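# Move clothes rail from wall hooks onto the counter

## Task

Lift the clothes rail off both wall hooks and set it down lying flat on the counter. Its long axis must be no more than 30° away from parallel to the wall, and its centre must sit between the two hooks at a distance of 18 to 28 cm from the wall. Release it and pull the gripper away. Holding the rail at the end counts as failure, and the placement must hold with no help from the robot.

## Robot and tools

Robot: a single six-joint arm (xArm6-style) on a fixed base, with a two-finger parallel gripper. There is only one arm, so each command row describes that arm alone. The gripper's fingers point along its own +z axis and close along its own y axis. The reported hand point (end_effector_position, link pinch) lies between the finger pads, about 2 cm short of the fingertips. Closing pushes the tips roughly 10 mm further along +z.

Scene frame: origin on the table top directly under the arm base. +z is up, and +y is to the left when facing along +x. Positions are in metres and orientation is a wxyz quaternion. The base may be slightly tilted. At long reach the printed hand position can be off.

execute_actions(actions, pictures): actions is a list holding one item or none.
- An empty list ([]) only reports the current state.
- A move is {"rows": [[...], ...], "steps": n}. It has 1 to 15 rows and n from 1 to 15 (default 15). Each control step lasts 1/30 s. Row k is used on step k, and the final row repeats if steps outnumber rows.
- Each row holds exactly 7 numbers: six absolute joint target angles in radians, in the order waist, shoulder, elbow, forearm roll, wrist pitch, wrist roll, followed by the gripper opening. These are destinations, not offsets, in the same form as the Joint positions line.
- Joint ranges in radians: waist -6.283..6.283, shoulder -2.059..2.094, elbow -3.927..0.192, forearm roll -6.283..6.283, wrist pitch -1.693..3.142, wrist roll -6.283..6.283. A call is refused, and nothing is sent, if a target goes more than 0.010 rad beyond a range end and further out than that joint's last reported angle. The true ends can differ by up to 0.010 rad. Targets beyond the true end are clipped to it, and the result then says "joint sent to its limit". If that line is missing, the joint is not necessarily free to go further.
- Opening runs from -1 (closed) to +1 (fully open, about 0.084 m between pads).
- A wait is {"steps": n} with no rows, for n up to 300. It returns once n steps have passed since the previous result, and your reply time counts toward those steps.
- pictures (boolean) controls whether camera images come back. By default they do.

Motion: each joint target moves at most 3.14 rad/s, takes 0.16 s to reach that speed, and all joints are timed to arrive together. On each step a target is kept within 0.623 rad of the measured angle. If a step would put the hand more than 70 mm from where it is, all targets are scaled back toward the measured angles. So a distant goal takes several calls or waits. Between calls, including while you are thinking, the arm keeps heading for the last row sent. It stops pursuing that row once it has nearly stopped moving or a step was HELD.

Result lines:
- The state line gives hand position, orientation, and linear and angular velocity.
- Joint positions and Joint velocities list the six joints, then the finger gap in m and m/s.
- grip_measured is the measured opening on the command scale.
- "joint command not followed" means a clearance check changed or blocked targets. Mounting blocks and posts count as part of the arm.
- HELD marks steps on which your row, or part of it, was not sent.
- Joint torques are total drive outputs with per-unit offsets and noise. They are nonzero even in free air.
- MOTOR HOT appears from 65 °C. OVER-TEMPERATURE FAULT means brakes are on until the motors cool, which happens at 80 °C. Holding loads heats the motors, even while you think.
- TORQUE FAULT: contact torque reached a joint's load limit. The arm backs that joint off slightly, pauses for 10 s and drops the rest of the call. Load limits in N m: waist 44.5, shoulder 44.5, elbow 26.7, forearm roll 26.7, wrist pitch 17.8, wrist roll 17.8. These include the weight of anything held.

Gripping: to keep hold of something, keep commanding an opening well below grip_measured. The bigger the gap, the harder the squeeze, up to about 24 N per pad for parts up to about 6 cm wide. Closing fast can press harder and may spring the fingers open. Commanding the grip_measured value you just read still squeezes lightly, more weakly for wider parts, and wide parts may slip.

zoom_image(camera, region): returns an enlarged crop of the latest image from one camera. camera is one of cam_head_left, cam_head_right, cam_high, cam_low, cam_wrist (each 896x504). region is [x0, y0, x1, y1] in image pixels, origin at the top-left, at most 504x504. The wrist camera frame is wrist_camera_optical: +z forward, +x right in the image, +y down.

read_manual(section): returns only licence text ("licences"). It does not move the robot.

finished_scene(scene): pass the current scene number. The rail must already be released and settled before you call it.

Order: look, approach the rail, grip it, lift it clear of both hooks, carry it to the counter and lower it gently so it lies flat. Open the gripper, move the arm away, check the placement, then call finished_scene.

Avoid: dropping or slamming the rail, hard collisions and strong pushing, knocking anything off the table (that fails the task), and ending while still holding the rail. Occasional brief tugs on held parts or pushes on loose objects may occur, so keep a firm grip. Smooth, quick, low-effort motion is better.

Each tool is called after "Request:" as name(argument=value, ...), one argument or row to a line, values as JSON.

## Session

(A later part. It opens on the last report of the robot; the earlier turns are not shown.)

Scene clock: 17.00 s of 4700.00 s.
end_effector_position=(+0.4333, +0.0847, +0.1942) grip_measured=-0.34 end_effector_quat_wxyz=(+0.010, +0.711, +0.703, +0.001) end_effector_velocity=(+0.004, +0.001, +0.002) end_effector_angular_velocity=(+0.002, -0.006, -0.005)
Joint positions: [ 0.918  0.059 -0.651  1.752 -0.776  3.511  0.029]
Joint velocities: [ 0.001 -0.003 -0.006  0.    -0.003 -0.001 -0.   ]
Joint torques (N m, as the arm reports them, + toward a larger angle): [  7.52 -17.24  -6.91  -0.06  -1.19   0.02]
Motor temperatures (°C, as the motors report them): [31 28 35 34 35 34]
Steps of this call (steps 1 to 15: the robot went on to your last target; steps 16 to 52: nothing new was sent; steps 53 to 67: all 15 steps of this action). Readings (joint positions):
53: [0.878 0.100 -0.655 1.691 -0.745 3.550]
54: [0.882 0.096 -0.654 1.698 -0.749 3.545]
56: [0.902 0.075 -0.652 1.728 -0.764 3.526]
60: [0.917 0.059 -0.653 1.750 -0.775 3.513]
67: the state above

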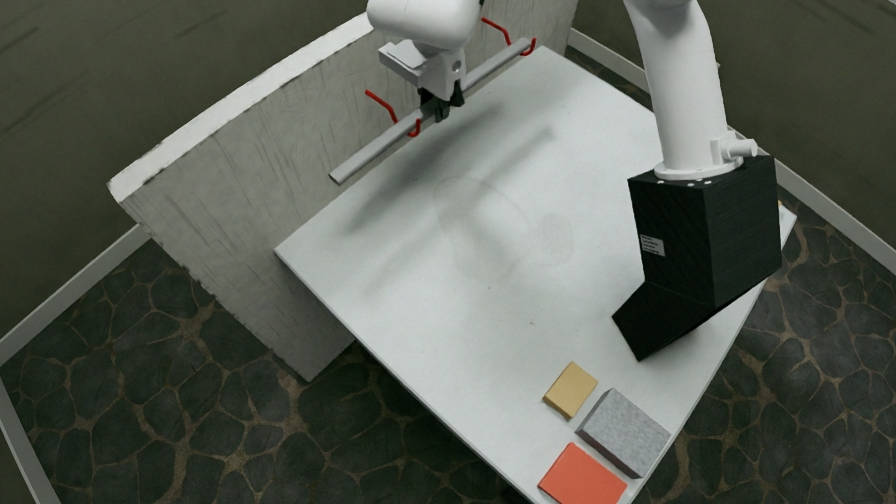

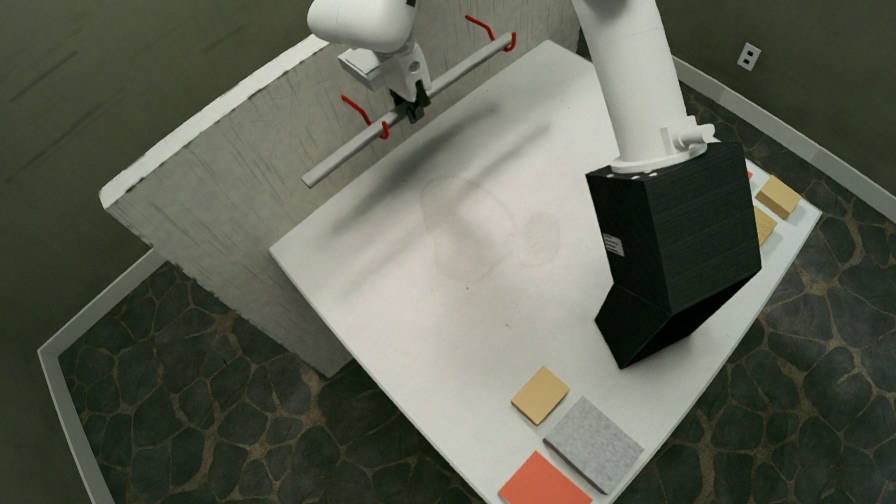

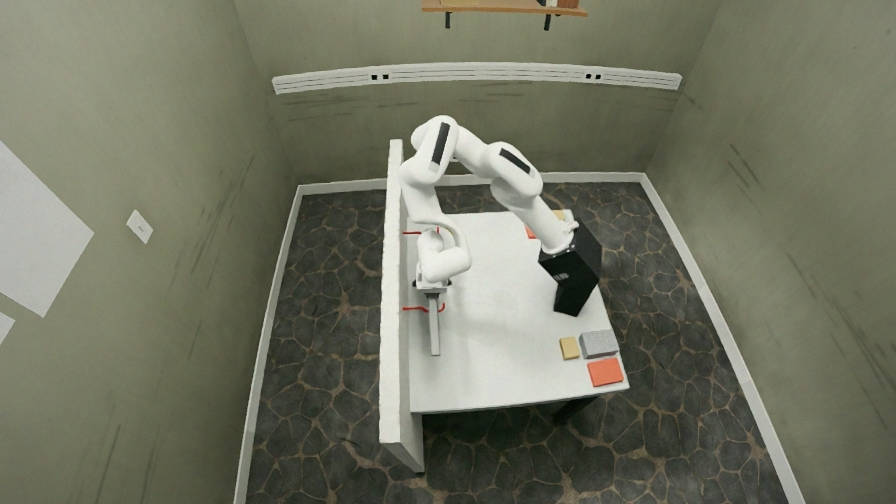

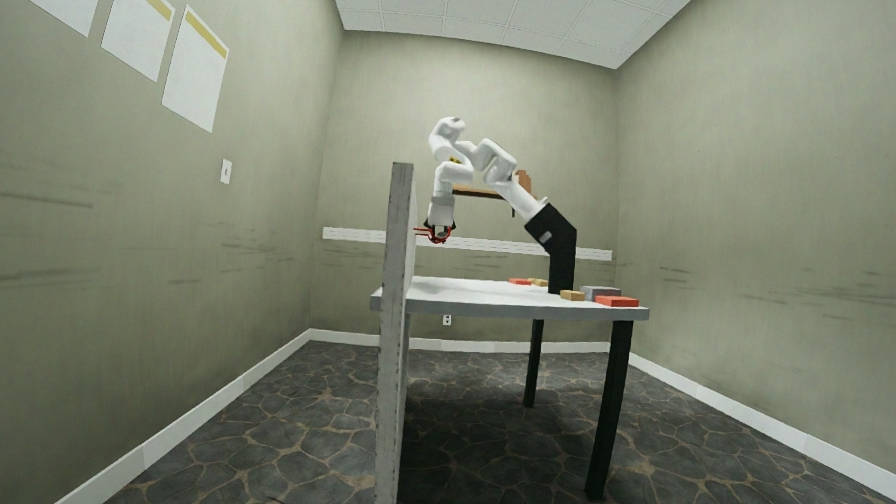

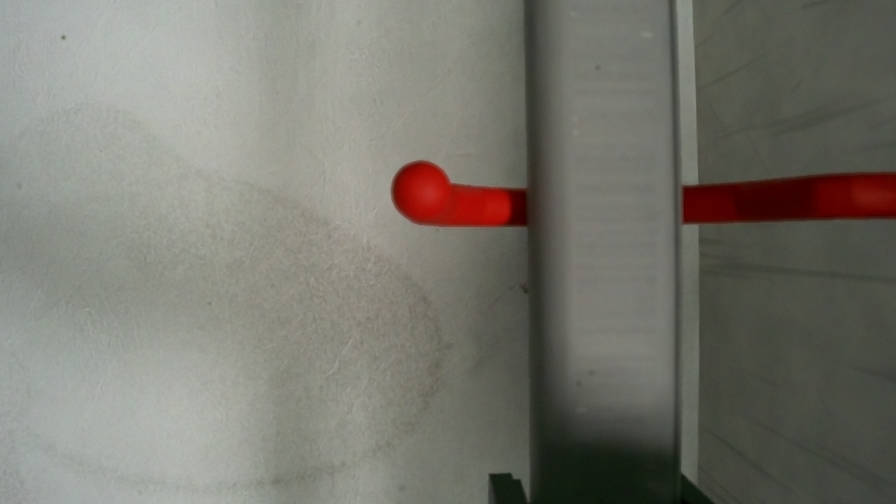

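Request:
execute_actions(
  actions=[
    {"rows":[[1.02,-0.11,-0.68,2.0,-0.885,3.27,-0.6]],"steps":15},
  ],
  pictures=false,
)

Request:
execute_actions(
  actions=[
    {"rows":[[1.129,-0.04,-0.525,1.89,-0.87,3.6,-0.6]],"steps":15},
  ],
)

Scene clock: 19.00 s of 4700.00 s.
end_effector_position=(+0.4367, +0.0794, +0.2592) grip_measured=-0.34 end_effector_quat_wxyz=(+0.002, +0.710, +0.704, -0.001) end_effector_velocity=(+0.001, -0.000, +0.002) end_effector_angular_velocity=(-0.003, -0.000, -0.002)
Joint positions: [ 1.019 -0.109 -0.679  1.999 -0.885  3.271  0.029]
Joint velocities: [ 0.001 -0.001 -0.006  0.005 -0.006 -0.006 -0.   ]
Joint torques (N m, as the arm reports them, + toward a larger angle): [  7.47 -15.99  -9.58   0.17  -1.37  -0.16]
Motor temperatures (°C, as the motors report them): [31 28 35 34 35 34]
Steps of this call (steps 1 to 15: the robot went on to your last target; steps 16 to 45: nothing new was sent; steps 46 to 60: all 15 steps of this action). Readings (joint positions):
46: [0.918 0.059 -0.652 1.753 -0.776 3.510]
47: [0.921 0.055 -0.653 1.760 -0.779 3.503]
49: [0.944 0.016 -0.658 1.822 -0.806 3.442]
53: [1.013 -0.100 -0.683 1.977 -0.876 3.293]
60: the state above

Scene clock: 19.50 s of 4700.00 s.
end_effector_position=(+0.3845, +0.0947, +0.2460) grip_measured=-0.34 end_effector_quat_wxyz=(+0.003, +0.719, +0.695, -0.001) end_effector_velocity=(-0.001, +0.002, -0.000) end_effector_angular_velocity=(+0.007, -0.000, -0.002)
Joint positions: [ 1.128 -0.041 -0.527  1.89  -0.87   3.599  0.029]
Joint velocities: [ 0.002 -0.001  0.004 -0.005  0.006  0.01  -0.   ]
Joint torques (N m, as the arm reports them, + toward a larger angle): [  6.94 -14.01  -7.86   0.53  -1.43   0.08]
Motor temperatures (°C, as the motors report them): [31 28 35 34 35 34]
Steps of this call (steps 1 to 15: all 15 steps of this action). Readings (joint positions):
1: [1.019 -0.109 -0.679 1.999 -0.885 3.271]
2: [1.022 -0.107 -0.676 1.995 -0.884 3.279]
4: [1.041 -0.093 -0.648 1.972 -0.880 3.342]
8: [1.115 -0.046 -0.541 1.905 -0.871 3.552]
15: the state above

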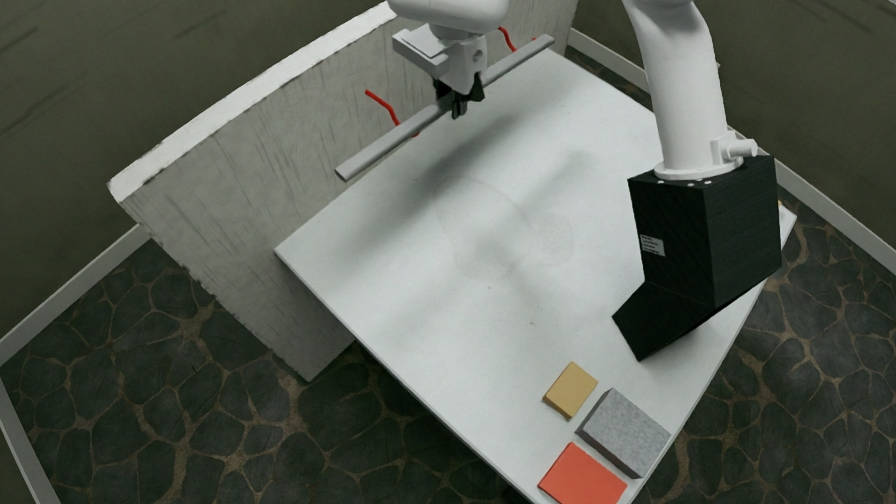

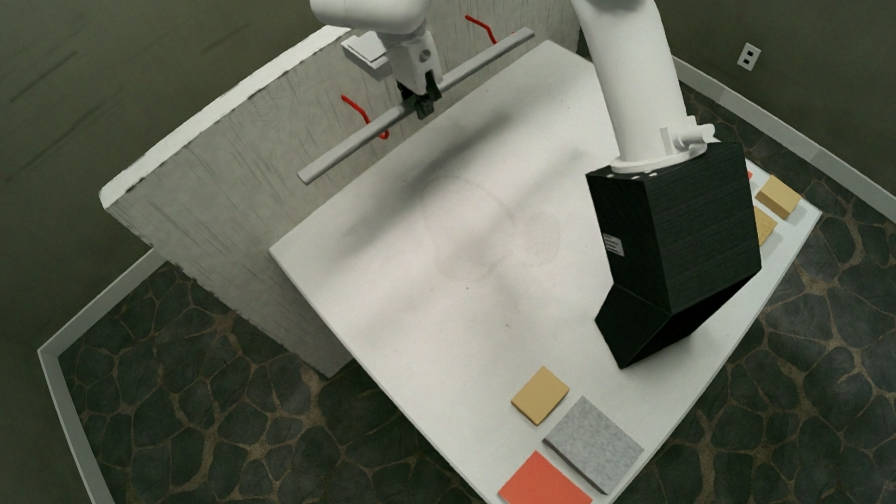

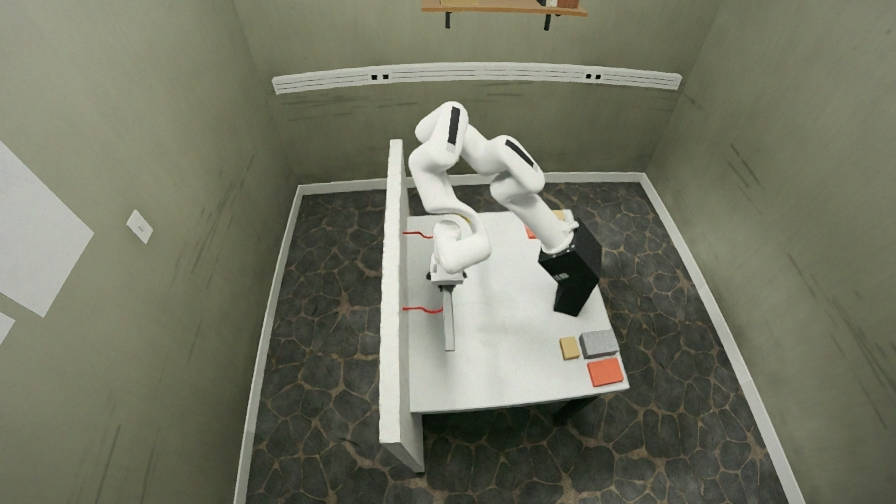

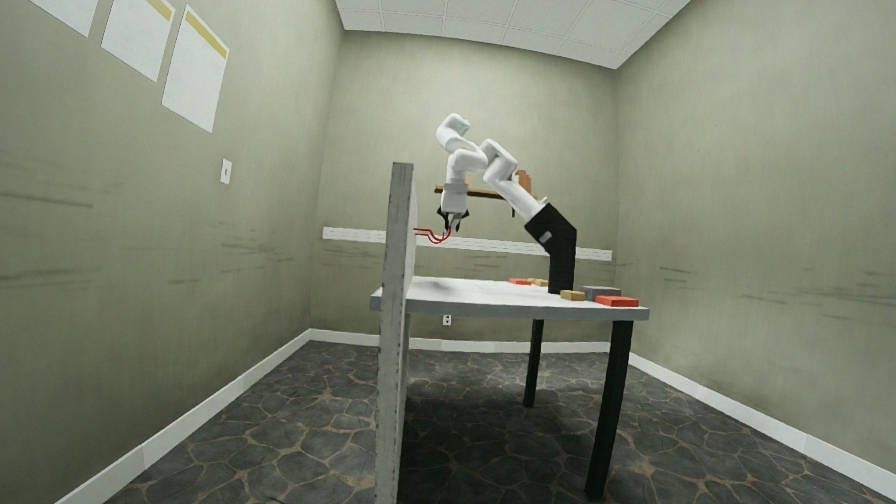

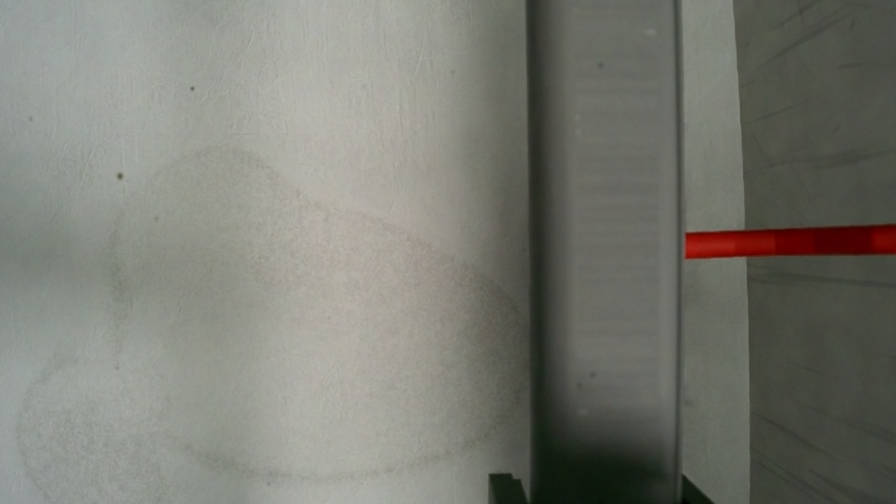

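Request:
execute_actions(
  actions=[
    {"rows":[[1.19,0.02,-0.44,1.81,-0.855,3.78,-0.6]],"steps":12},
  ],
  pictures=false,
)

Request:
execute_actions(
  actions=[
    {"rows":[[1.185,0.211,-0.396,1.598,-0.818,4.076,-0.6]],"steps":12},
  ],
  pictures=false,
)

Request:
execute_actions(
  actions=[
    {"rows":[[0.98,0.42,-0.37,1.2,-0.86,4.40,-0.6]],"steps":14},
  ],
  pictures=false,
)

Request:
execute_actions(
  actions=[
    {"rows":[[0.83,0.55,-0.40,0.96,-0.89,4.53,-0.6]],"steps":12},
  ],
  pictures=false,
)

Request:
execute_actions(
  actions=[
    {"rows":[[0.62,0.72,-0.49,0.76,-0.97,4.52,-0.6]],"steps":15},
  ],
)

Scene clock: 22.23 s of 4700.00 s.
end_effector_position=(+0.3537, +0.1019, +0.2362) grip_measured=-0.34 end_effector_quat_wxyz=(+0.002, +0.713, +0.702, +0.002) end_effector_velocity=(+0.005, +0.003, +0.002) end_effector_angular_velocity=(+0.008, -0.011, -0.020)
Joint positions: [ 1.19   0.02  -0.441  1.81  -0.855  3.779  0.029]
Joint velocities: [ 0.    -0.004 -0.006 -0.008 -0.003  0.019 -0.   ]
Joint torques (N m, as the arm reports them, + toward a larger angle): [  7.22 -13.02  -6.72   0.22  -1.3   -0.18]
Motor temperatures (°C, as the motors report them): [31 28 35 34 35 34]
Steps of this call (steps 1 to 15: the robot went on to your last target; steps 16 to 70: nothing new was sent; steps 71 to 82: all 12 steps of this action). Readings (joint positions):
71: [1.129 -0.040 -0.525 1.890 -0.870 3.601]
72: [1.131 -0.038 -0.522 1.886 -0.870 3.609]
74: [1.151 -0.020 -0.497 1.860 -0.865 3.668]
78: [1.187 0.019 -0.441 1.816 -0.855 3.768]
82: the state above

Scene clock: 22.63 s of 4700.00 s.
end_effector_position=(+0.3217, +0.1172, +0.1980) grip_measured=-0.34 end_effector_quat_wxyz=(+0.001, +0.707, +0.708, -0.000) end_effector_velocity=(+0.014, +0.017, +0.003) end_effector_angular_velocity=(+0.041, -0.030, -0.048)
Joint positions: [ 1.185  0.21  -0.396  1.6   -0.818  4.073  0.029]
Joint velocities: [ 0.004 -0.004 -0.026 -0.037 -0.001  0.054  0.   ]
Joint torques (N m, as the arm reports them, + toward a larger angle): [  8.06 -14.05  -3.37   0.19  -1.44  -0.22]
Motor temperatures (°C, as the motors report them): [31 28 35 34 35 34]
Steps of this call (steps 1 to 12: all 12 steps of this action). Readings (joint positions):
1: [1.190 0.020 -0.441 1.810 -0.855 3.780]
2: [1.189 0.024 -0.440 1.804 -0.854 3.788]
4: [1.188 0.061 -0.433 1.759 -0.847 3.852]
8: [1.185 0.192 -0.399 1.623 -0.821 4.039]
12: the state above

Scene clock: 23.10 s of 4700.00 s.
end_effector_position=(+0.3105, +0.1030, +0.1335) grip_measured=-0.34 end_effector_quat_wxyz=(+0.010, +0.715, +0.699, -0.003) end_effector_velocity=(+0.012, +0.013, +0.002) end_effector_angular_velocity=(+0.032, -0.028, -0.019)
Joint positions: [ 0.981  0.419 -0.37   1.202 -0.86   4.398  0.029]
Joint velocities: [ 0.003 -0.006 -0.015 -0.03  -0.007  0.026  0.   ]
Joint torques (N m, as the arm reports them, + toward a larger angle): [  7.9  -14.92   2.69   0.54  -1.32  -0.19]
Motor temperatures (°C, as the motors report them): [31 28 35 34 35 34]
Steps of this call (steps 1 to 14: all 14 steps of this action). Readings (joint positions):
1: [1.185 0.210 -0.397 1.599 -0.819 4.075]
2: [1.182 0.213 -0.397 1.591 -0.821 4.082]
4: [1.151 0.244 -0.394 1.528 -0.831 4.134]
8: [1.018 0.381 -0.375 1.277 -0.853 4.336]
14: the state above

Scene clock: 23.50 s of 4700.00 s.
end_effector_position=(+0.2982, +0.1010, +0.0916) grip_measured=-0.34 end_effector_quat_wxyz=(-0.007, +0.718, +0.696, -0.004) end_effector_velocity=(+0.013, +0.012, +0.000) end_effector_angular_velocity=(+0.029, -0.030, -0.013)
Joint positions: [ 0.831  0.549 -0.4    0.962 -0.89   4.529  0.029]
Joint velocities: [ 0.    -0.004 -0.017 -0.03  -0.011  0.018 -0.   ]
Joint torques (N m, as the arm reports them, + toward a larger angle): [  8.5  -15.54   5.88   0.39  -1.26  -0.09]
Motor temperatures (°C, as the motors report them): [31 28 35 34 35 34]
Steps of this call (steps 1 to 12: all 12 steps of this action). Readings (joint positions):
1: [0.981 0.419 -0.371 1.201 -0.860 4.399]
2: [0.977 0.422 -0.372 1.193 -0.862 4.404]
4: [0.940 0.454 -0.382 1.131 -0.870 4.438]
8: [0.840 0.541 -0.397 0.982 -0.886 4.518]
12: the state above

Scene clock: 24.00 s of 4700.00 s.
end_effector_position=(+0.2899, +0.0764, +0.0361) grip_measured=-0.34 end_effector_quat_wxyz=(-0.001, +0.707, +0.708, -0.014) end_effector_velocity=(-0.001, -0.000, -0.001) end_effector_angular_velocity=(+0.001, +0.002, +0.003)
Joint positions: [ 0.621  0.719 -0.49   0.761 -0.97   4.52   0.029]
Joint velocities: [-0.002  0.003  0.    -0.004 -0.001 -0.    -0.   ]
Joint torques (N m, as the arm reports them, + toward a larger angle): [  7.69 -15.05   9.29   0.32  -1.31  -0.06]
Motor temperatures (°C, as the motors report them): [31 28 35 34 35 34]
Steps of this call (steps 1 to 15: all 15 steps of this action). Readings (joint positions):
1: [0.831 0.549 -0.400 0.961 -0.890 4.529]
2: [0.825 0.554 -0.403 0.953 -0.894 4.529]
4: [0.767 0.601 -0.430 0.894 -0.918 4.526]
8: [0.631 0.711 -0.483 0.776 -0.962 4.521]
15: the state above

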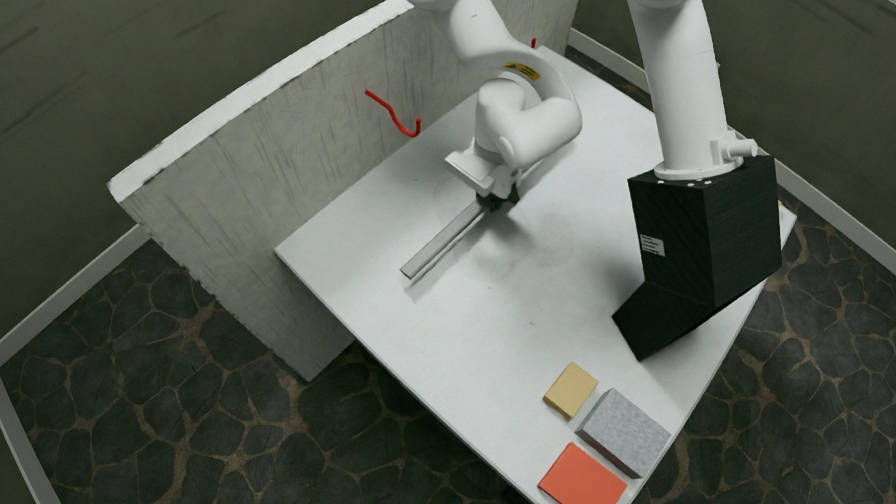

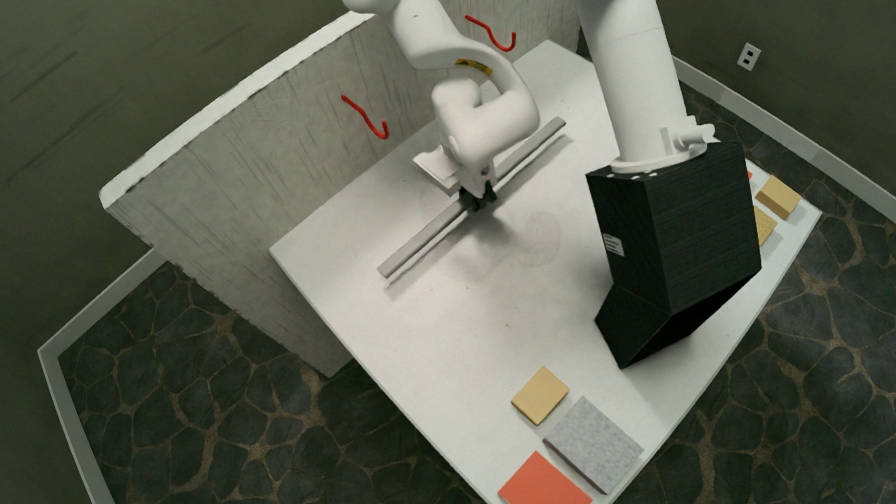

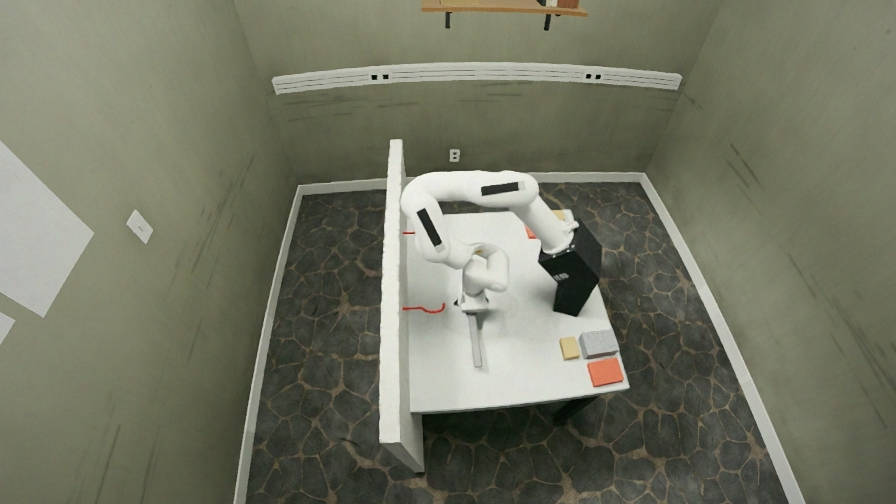

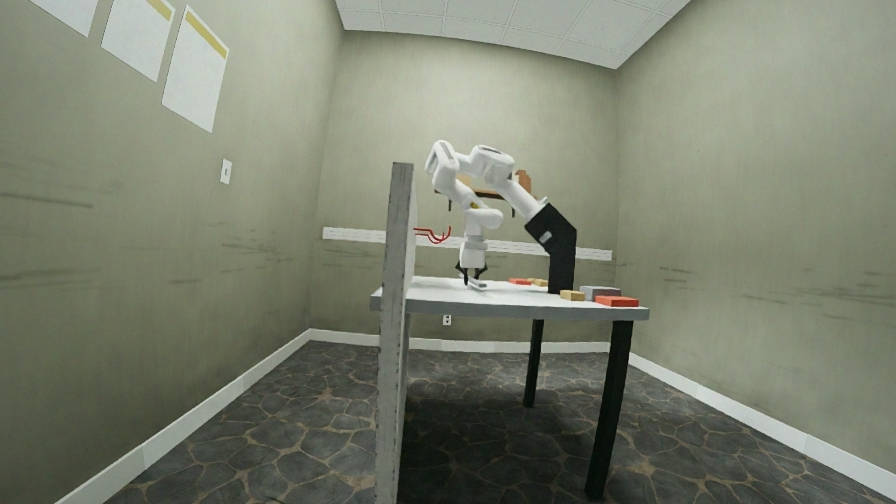

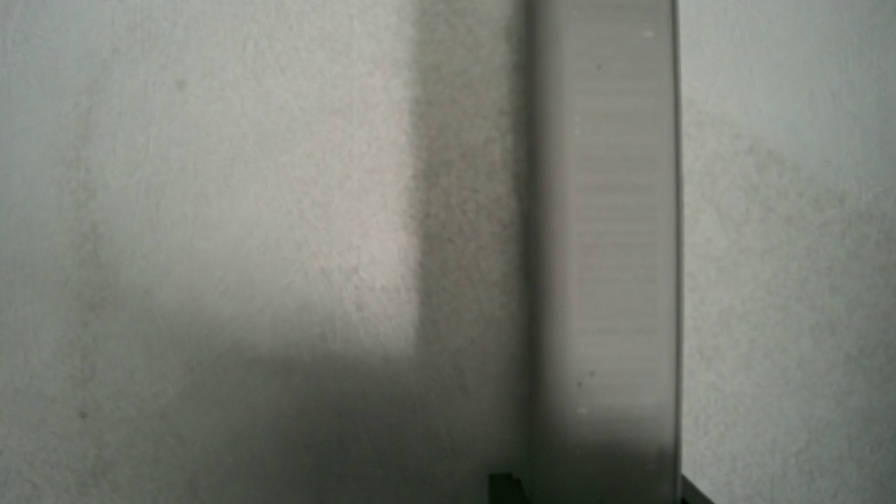

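Request:
execute_actions(
  actions=[
    {"rows":[[0.585,0.76,-0.53,0.705,-0.99,4.52,-0.6]],"steps":15},
  ],
)

Scene clock: 29.07 s of 4700.00 s.
end_effector_position=(+0.2943, +0.0807, +0.0228) grip_measured=-0.34 end_effector_quat_wxyz=(-0.001, +0.704, +0.710, -0.002) end_effector_velocity=(+0.001, +0.001, -0.000) end_effector_angular_velocity=(+0.001, -0.001, -0.000)
Joint positions: [ 0.585  0.76  -0.53   0.705 -0.99   4.52   0.029]
Joint velocities: [-0.     0.    -0.002 -0.001  0.     0.    -0.   ]
Joint torques (N m, as the arm reports them, + toward a larger angle): [  7.91 -15.3    9.58   0.27  -1.34  -0.09]
Motor temperatures (°C, as the motors report them): [31 28 35 34 35 34]
Steps of this call (steps 1 to 15: the robot went on to your last target; steps 16 to 90: nothing new was sent; then 1.57 s passed at rest; steps 91 to 105: all 15 steps of this action). Readings (joint positions):
91: [0.620 0.720 -0.490 0.759 -0.970 4.520]
92: [0.616 0.725 -0.494 0.752 -0.973 4.520]
94: [0.598 0.745 -0.515 0.725 -0.983 4.520]
98: [0.586 0.759 -0.529 0.707 -0.989 4.520]
105: the state above

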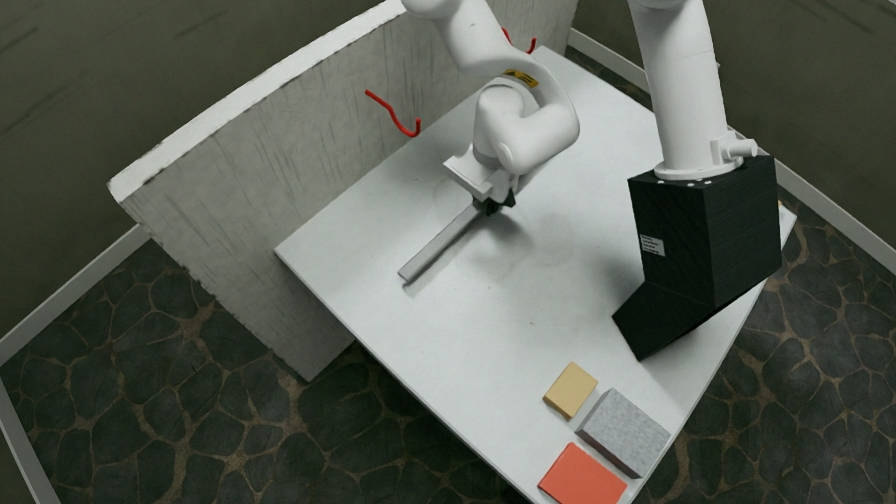

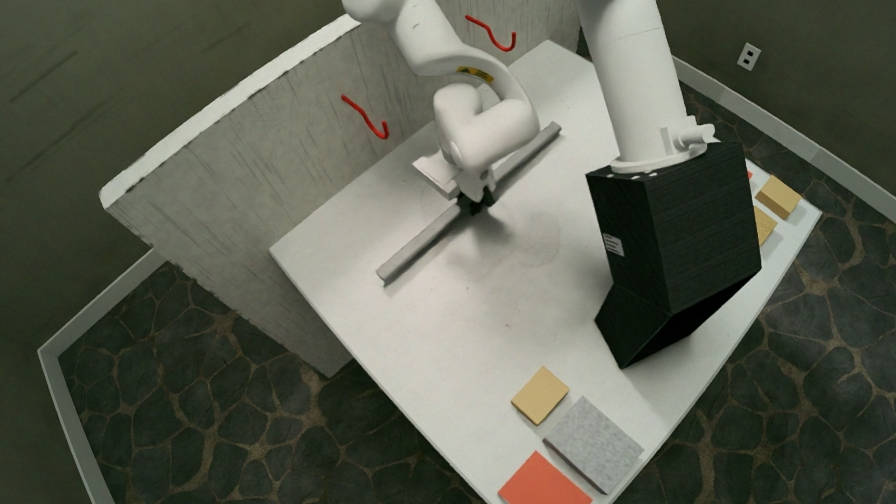

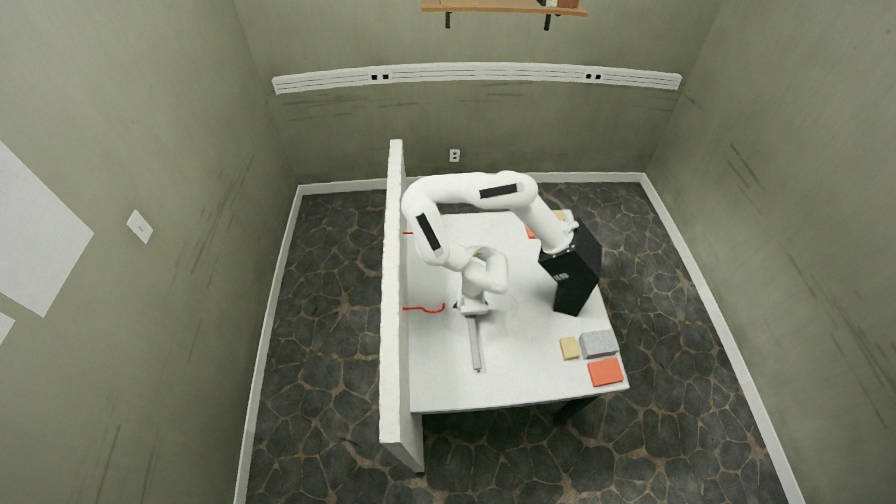

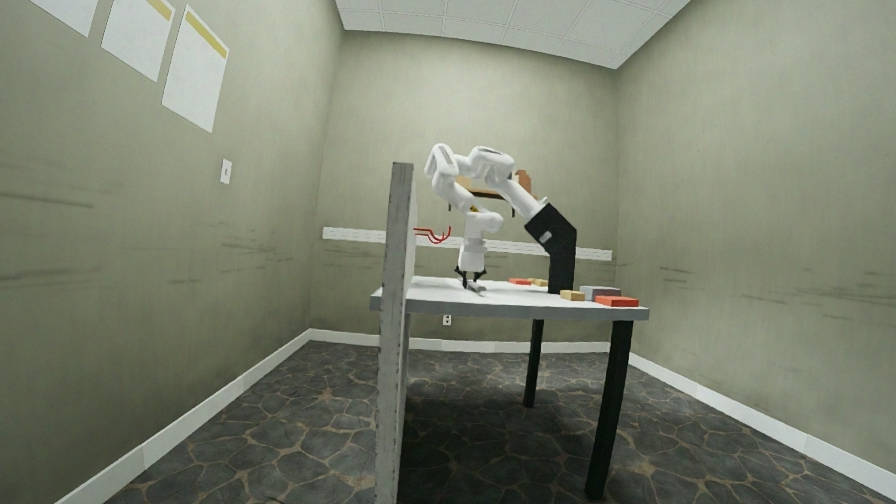

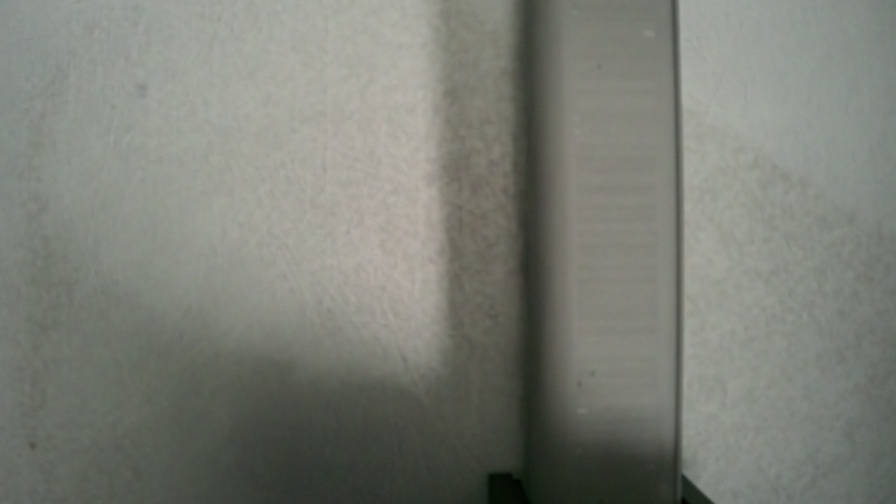

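Request:
execute_actions(
  actions=[
    {"rows":[[0.585,0.76,-0.53,0.705,-0.99,4.52,-0.4],[0.585,0.76,-0.53,0.705,-0.99,4.52,-0.3],[0.585,0.76,-0.53,0.705,-0.99,4.52,-0.2],[0.585,0.76,-0.53,0.705,-0.99,4.52,-0.1],[0.585,0.76,-0.53,0.705,-0.99,4.52,0.1],[0.585,0.76,-0.53,0.705,-0.99,4.52,0.4],[0.585,0.76,-0.53,0.705,-0.99,4.52,0.7]],"steps":15},
  ],
  pictures=false,
)

Request:
execute_actions(
  actions=[
    {"rows":[[0.62,0.72,-0.49,0.76,-0.97,4.5,0.7],[0.62,0.72,-0.49,0.76,-0.97,4.5,0.7],[0.62,0.72,-0.49,0.76,-0.97,4.5,0.7],[0.62,0.72,-0.49,0.76,-0.97,4.5,0.7],[0.62,0.72,-0.49,0.76,-0.97,4.5,0.7],[0.83,0.55,-0.40,0.96,-0.89,4.53,0.7]],"steps":15},
  ],
  pictures=false,
)

Request:
execute_actions(
  actions=[
    {"rows":[[0.98,0.42,-0.37,1.2,-0.86,4.40,0.7]],"steps":15},
  ],
)

Request:
execute_actions(
  actions=[],
  pictures=false,
)

Scene clock: 31.63 s of 4700.00 s.
end_effector_position=(+0.2944, +0.0807, +0.0227) grip_measured=+0.70 end_effector_quat_wxyz=(-0.001, +0.704, +0.710, -0.002) end_effector_velocity=(+0.000, +0.000, -0.000) end_effector_angular_velocity=(+0.000, -0.000, -0.000)
Joint positions: [ 0.585  0.76  -0.53   0.705 -0.99   4.52   0.073]
Joint velocities: [-0.     0.    -0.001  0.     0.    -0.001  0.001]
Joint torques (N m, as the arm reports them, + toward a larger angle): [  7.54 -14.9    9.08   0.27  -1.19  -0.13]
Motor temperatures (°C, as the motors report them): [31 28 35 34 35 34]
Steps of this call (steps 1 to 15: the robot went on to your last target; steps 16 to 62: nothing new was sent; steps 63 to 77: all 15 steps of this action). Readings (joint positions):
63: [0.585 0.760 -0.530 0.705 -0.990 4.520]
64: [0.585 0.760 -0.530 0.705 -0.990 4.520]
66: [0.585 0.760 -0.530 0.705 -0.990 4.520]
70: [0.585 0.760 -0.530 0.705 -0.990 4.520]
77: the state above

Scene clock: 32.13 s of 4700.00 s.
end_effector_position=(+0.2993, +0.1019, +0.0909) grip_measured=+0.70 end_effector_quat_wxyz=(-0.007, +0.718, +0.696, -0.002) end_effector_velocity=(-0.024, -0.015, +0.009) end_effector_angular_velocity=(-0.037, +0.063, -0.022)
Joint positions: [ 0.828  0.551 -0.402  0.956 -0.892  4.529  0.073]
Joint velocities: [ 0.034 -0.025  0.047  0.08   0.044  0.011 -0.   ]
Joint torques (N m, as the arm reports them, + toward a larger angle): [  6.94 -13.5    4.67   0.14  -1.15  -0.19]
Motor temperatures (°C, as the motors report them): [31 28 35 34 35 34]
Steps of this call (steps 1 to 15: all 15 steps of this action). Readings (joint positions):
1: [0.585 0.760 -0.530 0.706 -0.990 4.520]
2: [0.589 0.755 -0.525 0.713 -0.987 4.517]
4: [0.607 0.735 -0.505 0.740 -0.977 4.507]
8: [0.646 0.699 -0.477 0.788 -0.958 4.507]
15: the state above

Scene clock: 32.63 s of 4700.00 s.
end_effector_position=(+0.3097, +0.1026, +0.1328) grip_measured=+0.70 end_effector_quat_wxyz=(+0.010, +0.715, +0.699, -0.004) end_effector_velocity=(+0.001, +0.000, +0.001) end_effector_angular_velocity=(-0.000, -0.001, -0.002)
Joint positions: [ 0.979  0.421 -0.37   1.199 -0.86   4.4    0.073]
Joint velocities: [ 0.003 -0.002 -0.002  0.006  0.    -0.003  0.   ]
Joint torques (N m, as the arm reports them, + toward a larger angle): [  7.95 -14.55   1.69   0.15  -1.06  -0.09]
Motor temperatures (°C, as the motors report them): [31 28 35 34 35 34]
Steps of this call (steps 1 to 15: all 15 steps of this action). Readings (joint positions):
1: [0.829 0.551 -0.401 0.958 -0.891 4.529]
2: [0.833 0.548 -0.399 0.967 -0.889 4.524]
4: [0.870 0.516 -0.391 1.030 -0.880 4.489]
8: [0.969 0.429 -0.374 1.178 -0.864 4.412]
15: the state above

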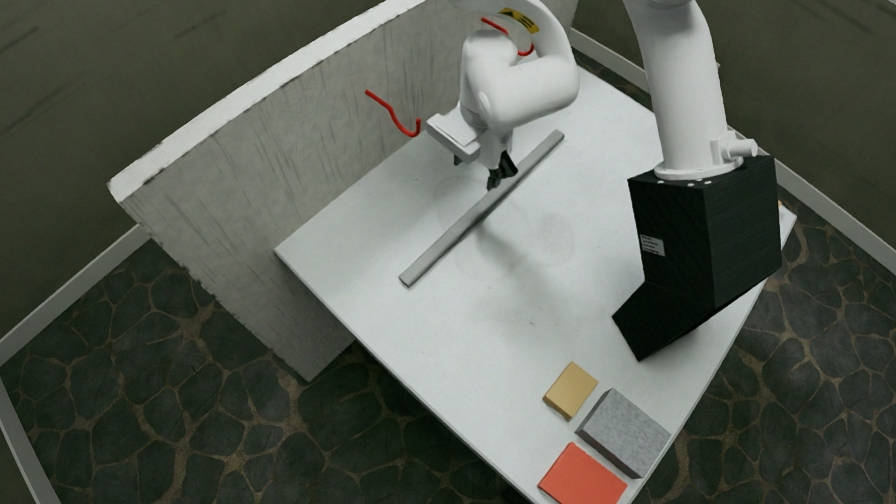

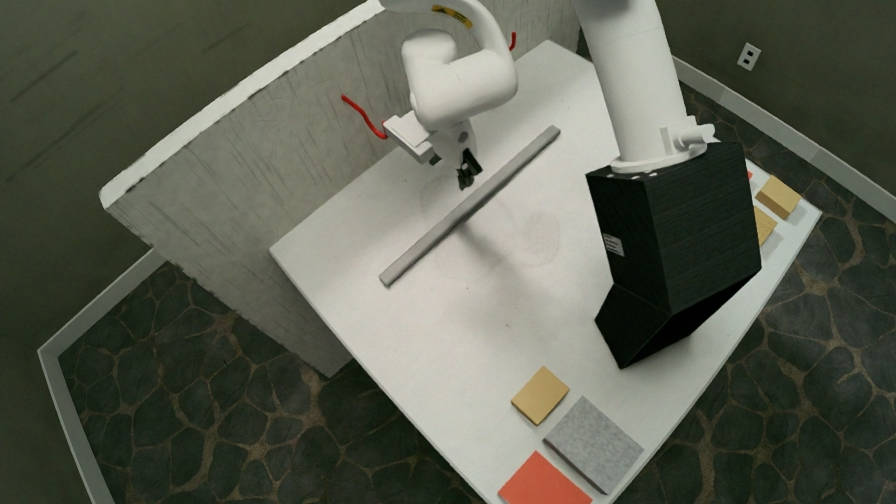

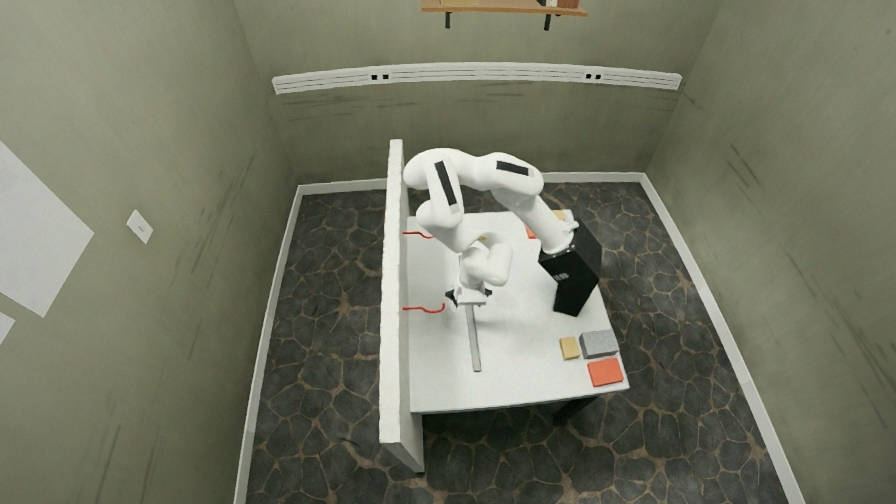

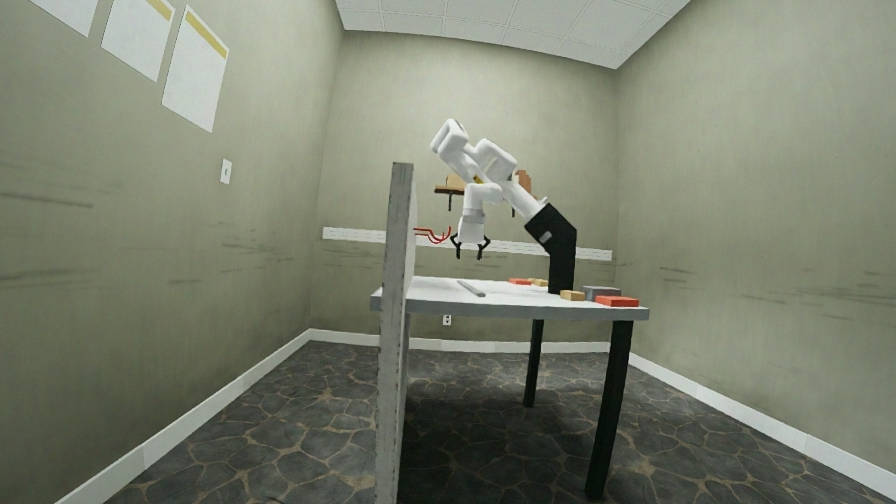

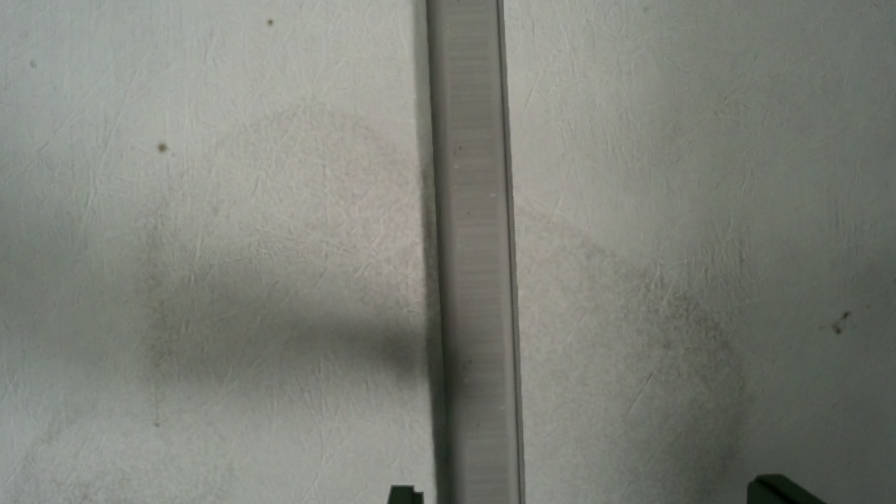

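Scene clock: 32.63 s of 4700.00 s.
end_effector_position=(+0.3097, +0.1026, +0.1328) grip_measured=+0.70 end_effector_quat_wxyz=(+0.010, +0.715, +0.699, -0.004) end_effector_velocity=(+0.001, +0.000, +0.001) end_effector_angular_velocity=(-0.000, -0.001, -0.002)
Joint positions: [ 0.979  0.421 -0.37   1.199 -0.86   4.4    0.073]
Joint velocities: [ 0.003 -0.002 -0.002  0.006  0.    -0.003  0.   ]
Joint torques (N m, as the arm reports them, + toward a larger angle): [  7.95 -14.55   1.69   0.15  -1.06  -0.09]
Motor temperatures (°C, as the motors report them): [31 28 35 34 35 34]

Request:
finished_scene(
  scene=2,
)

The scene is finished: the task was done.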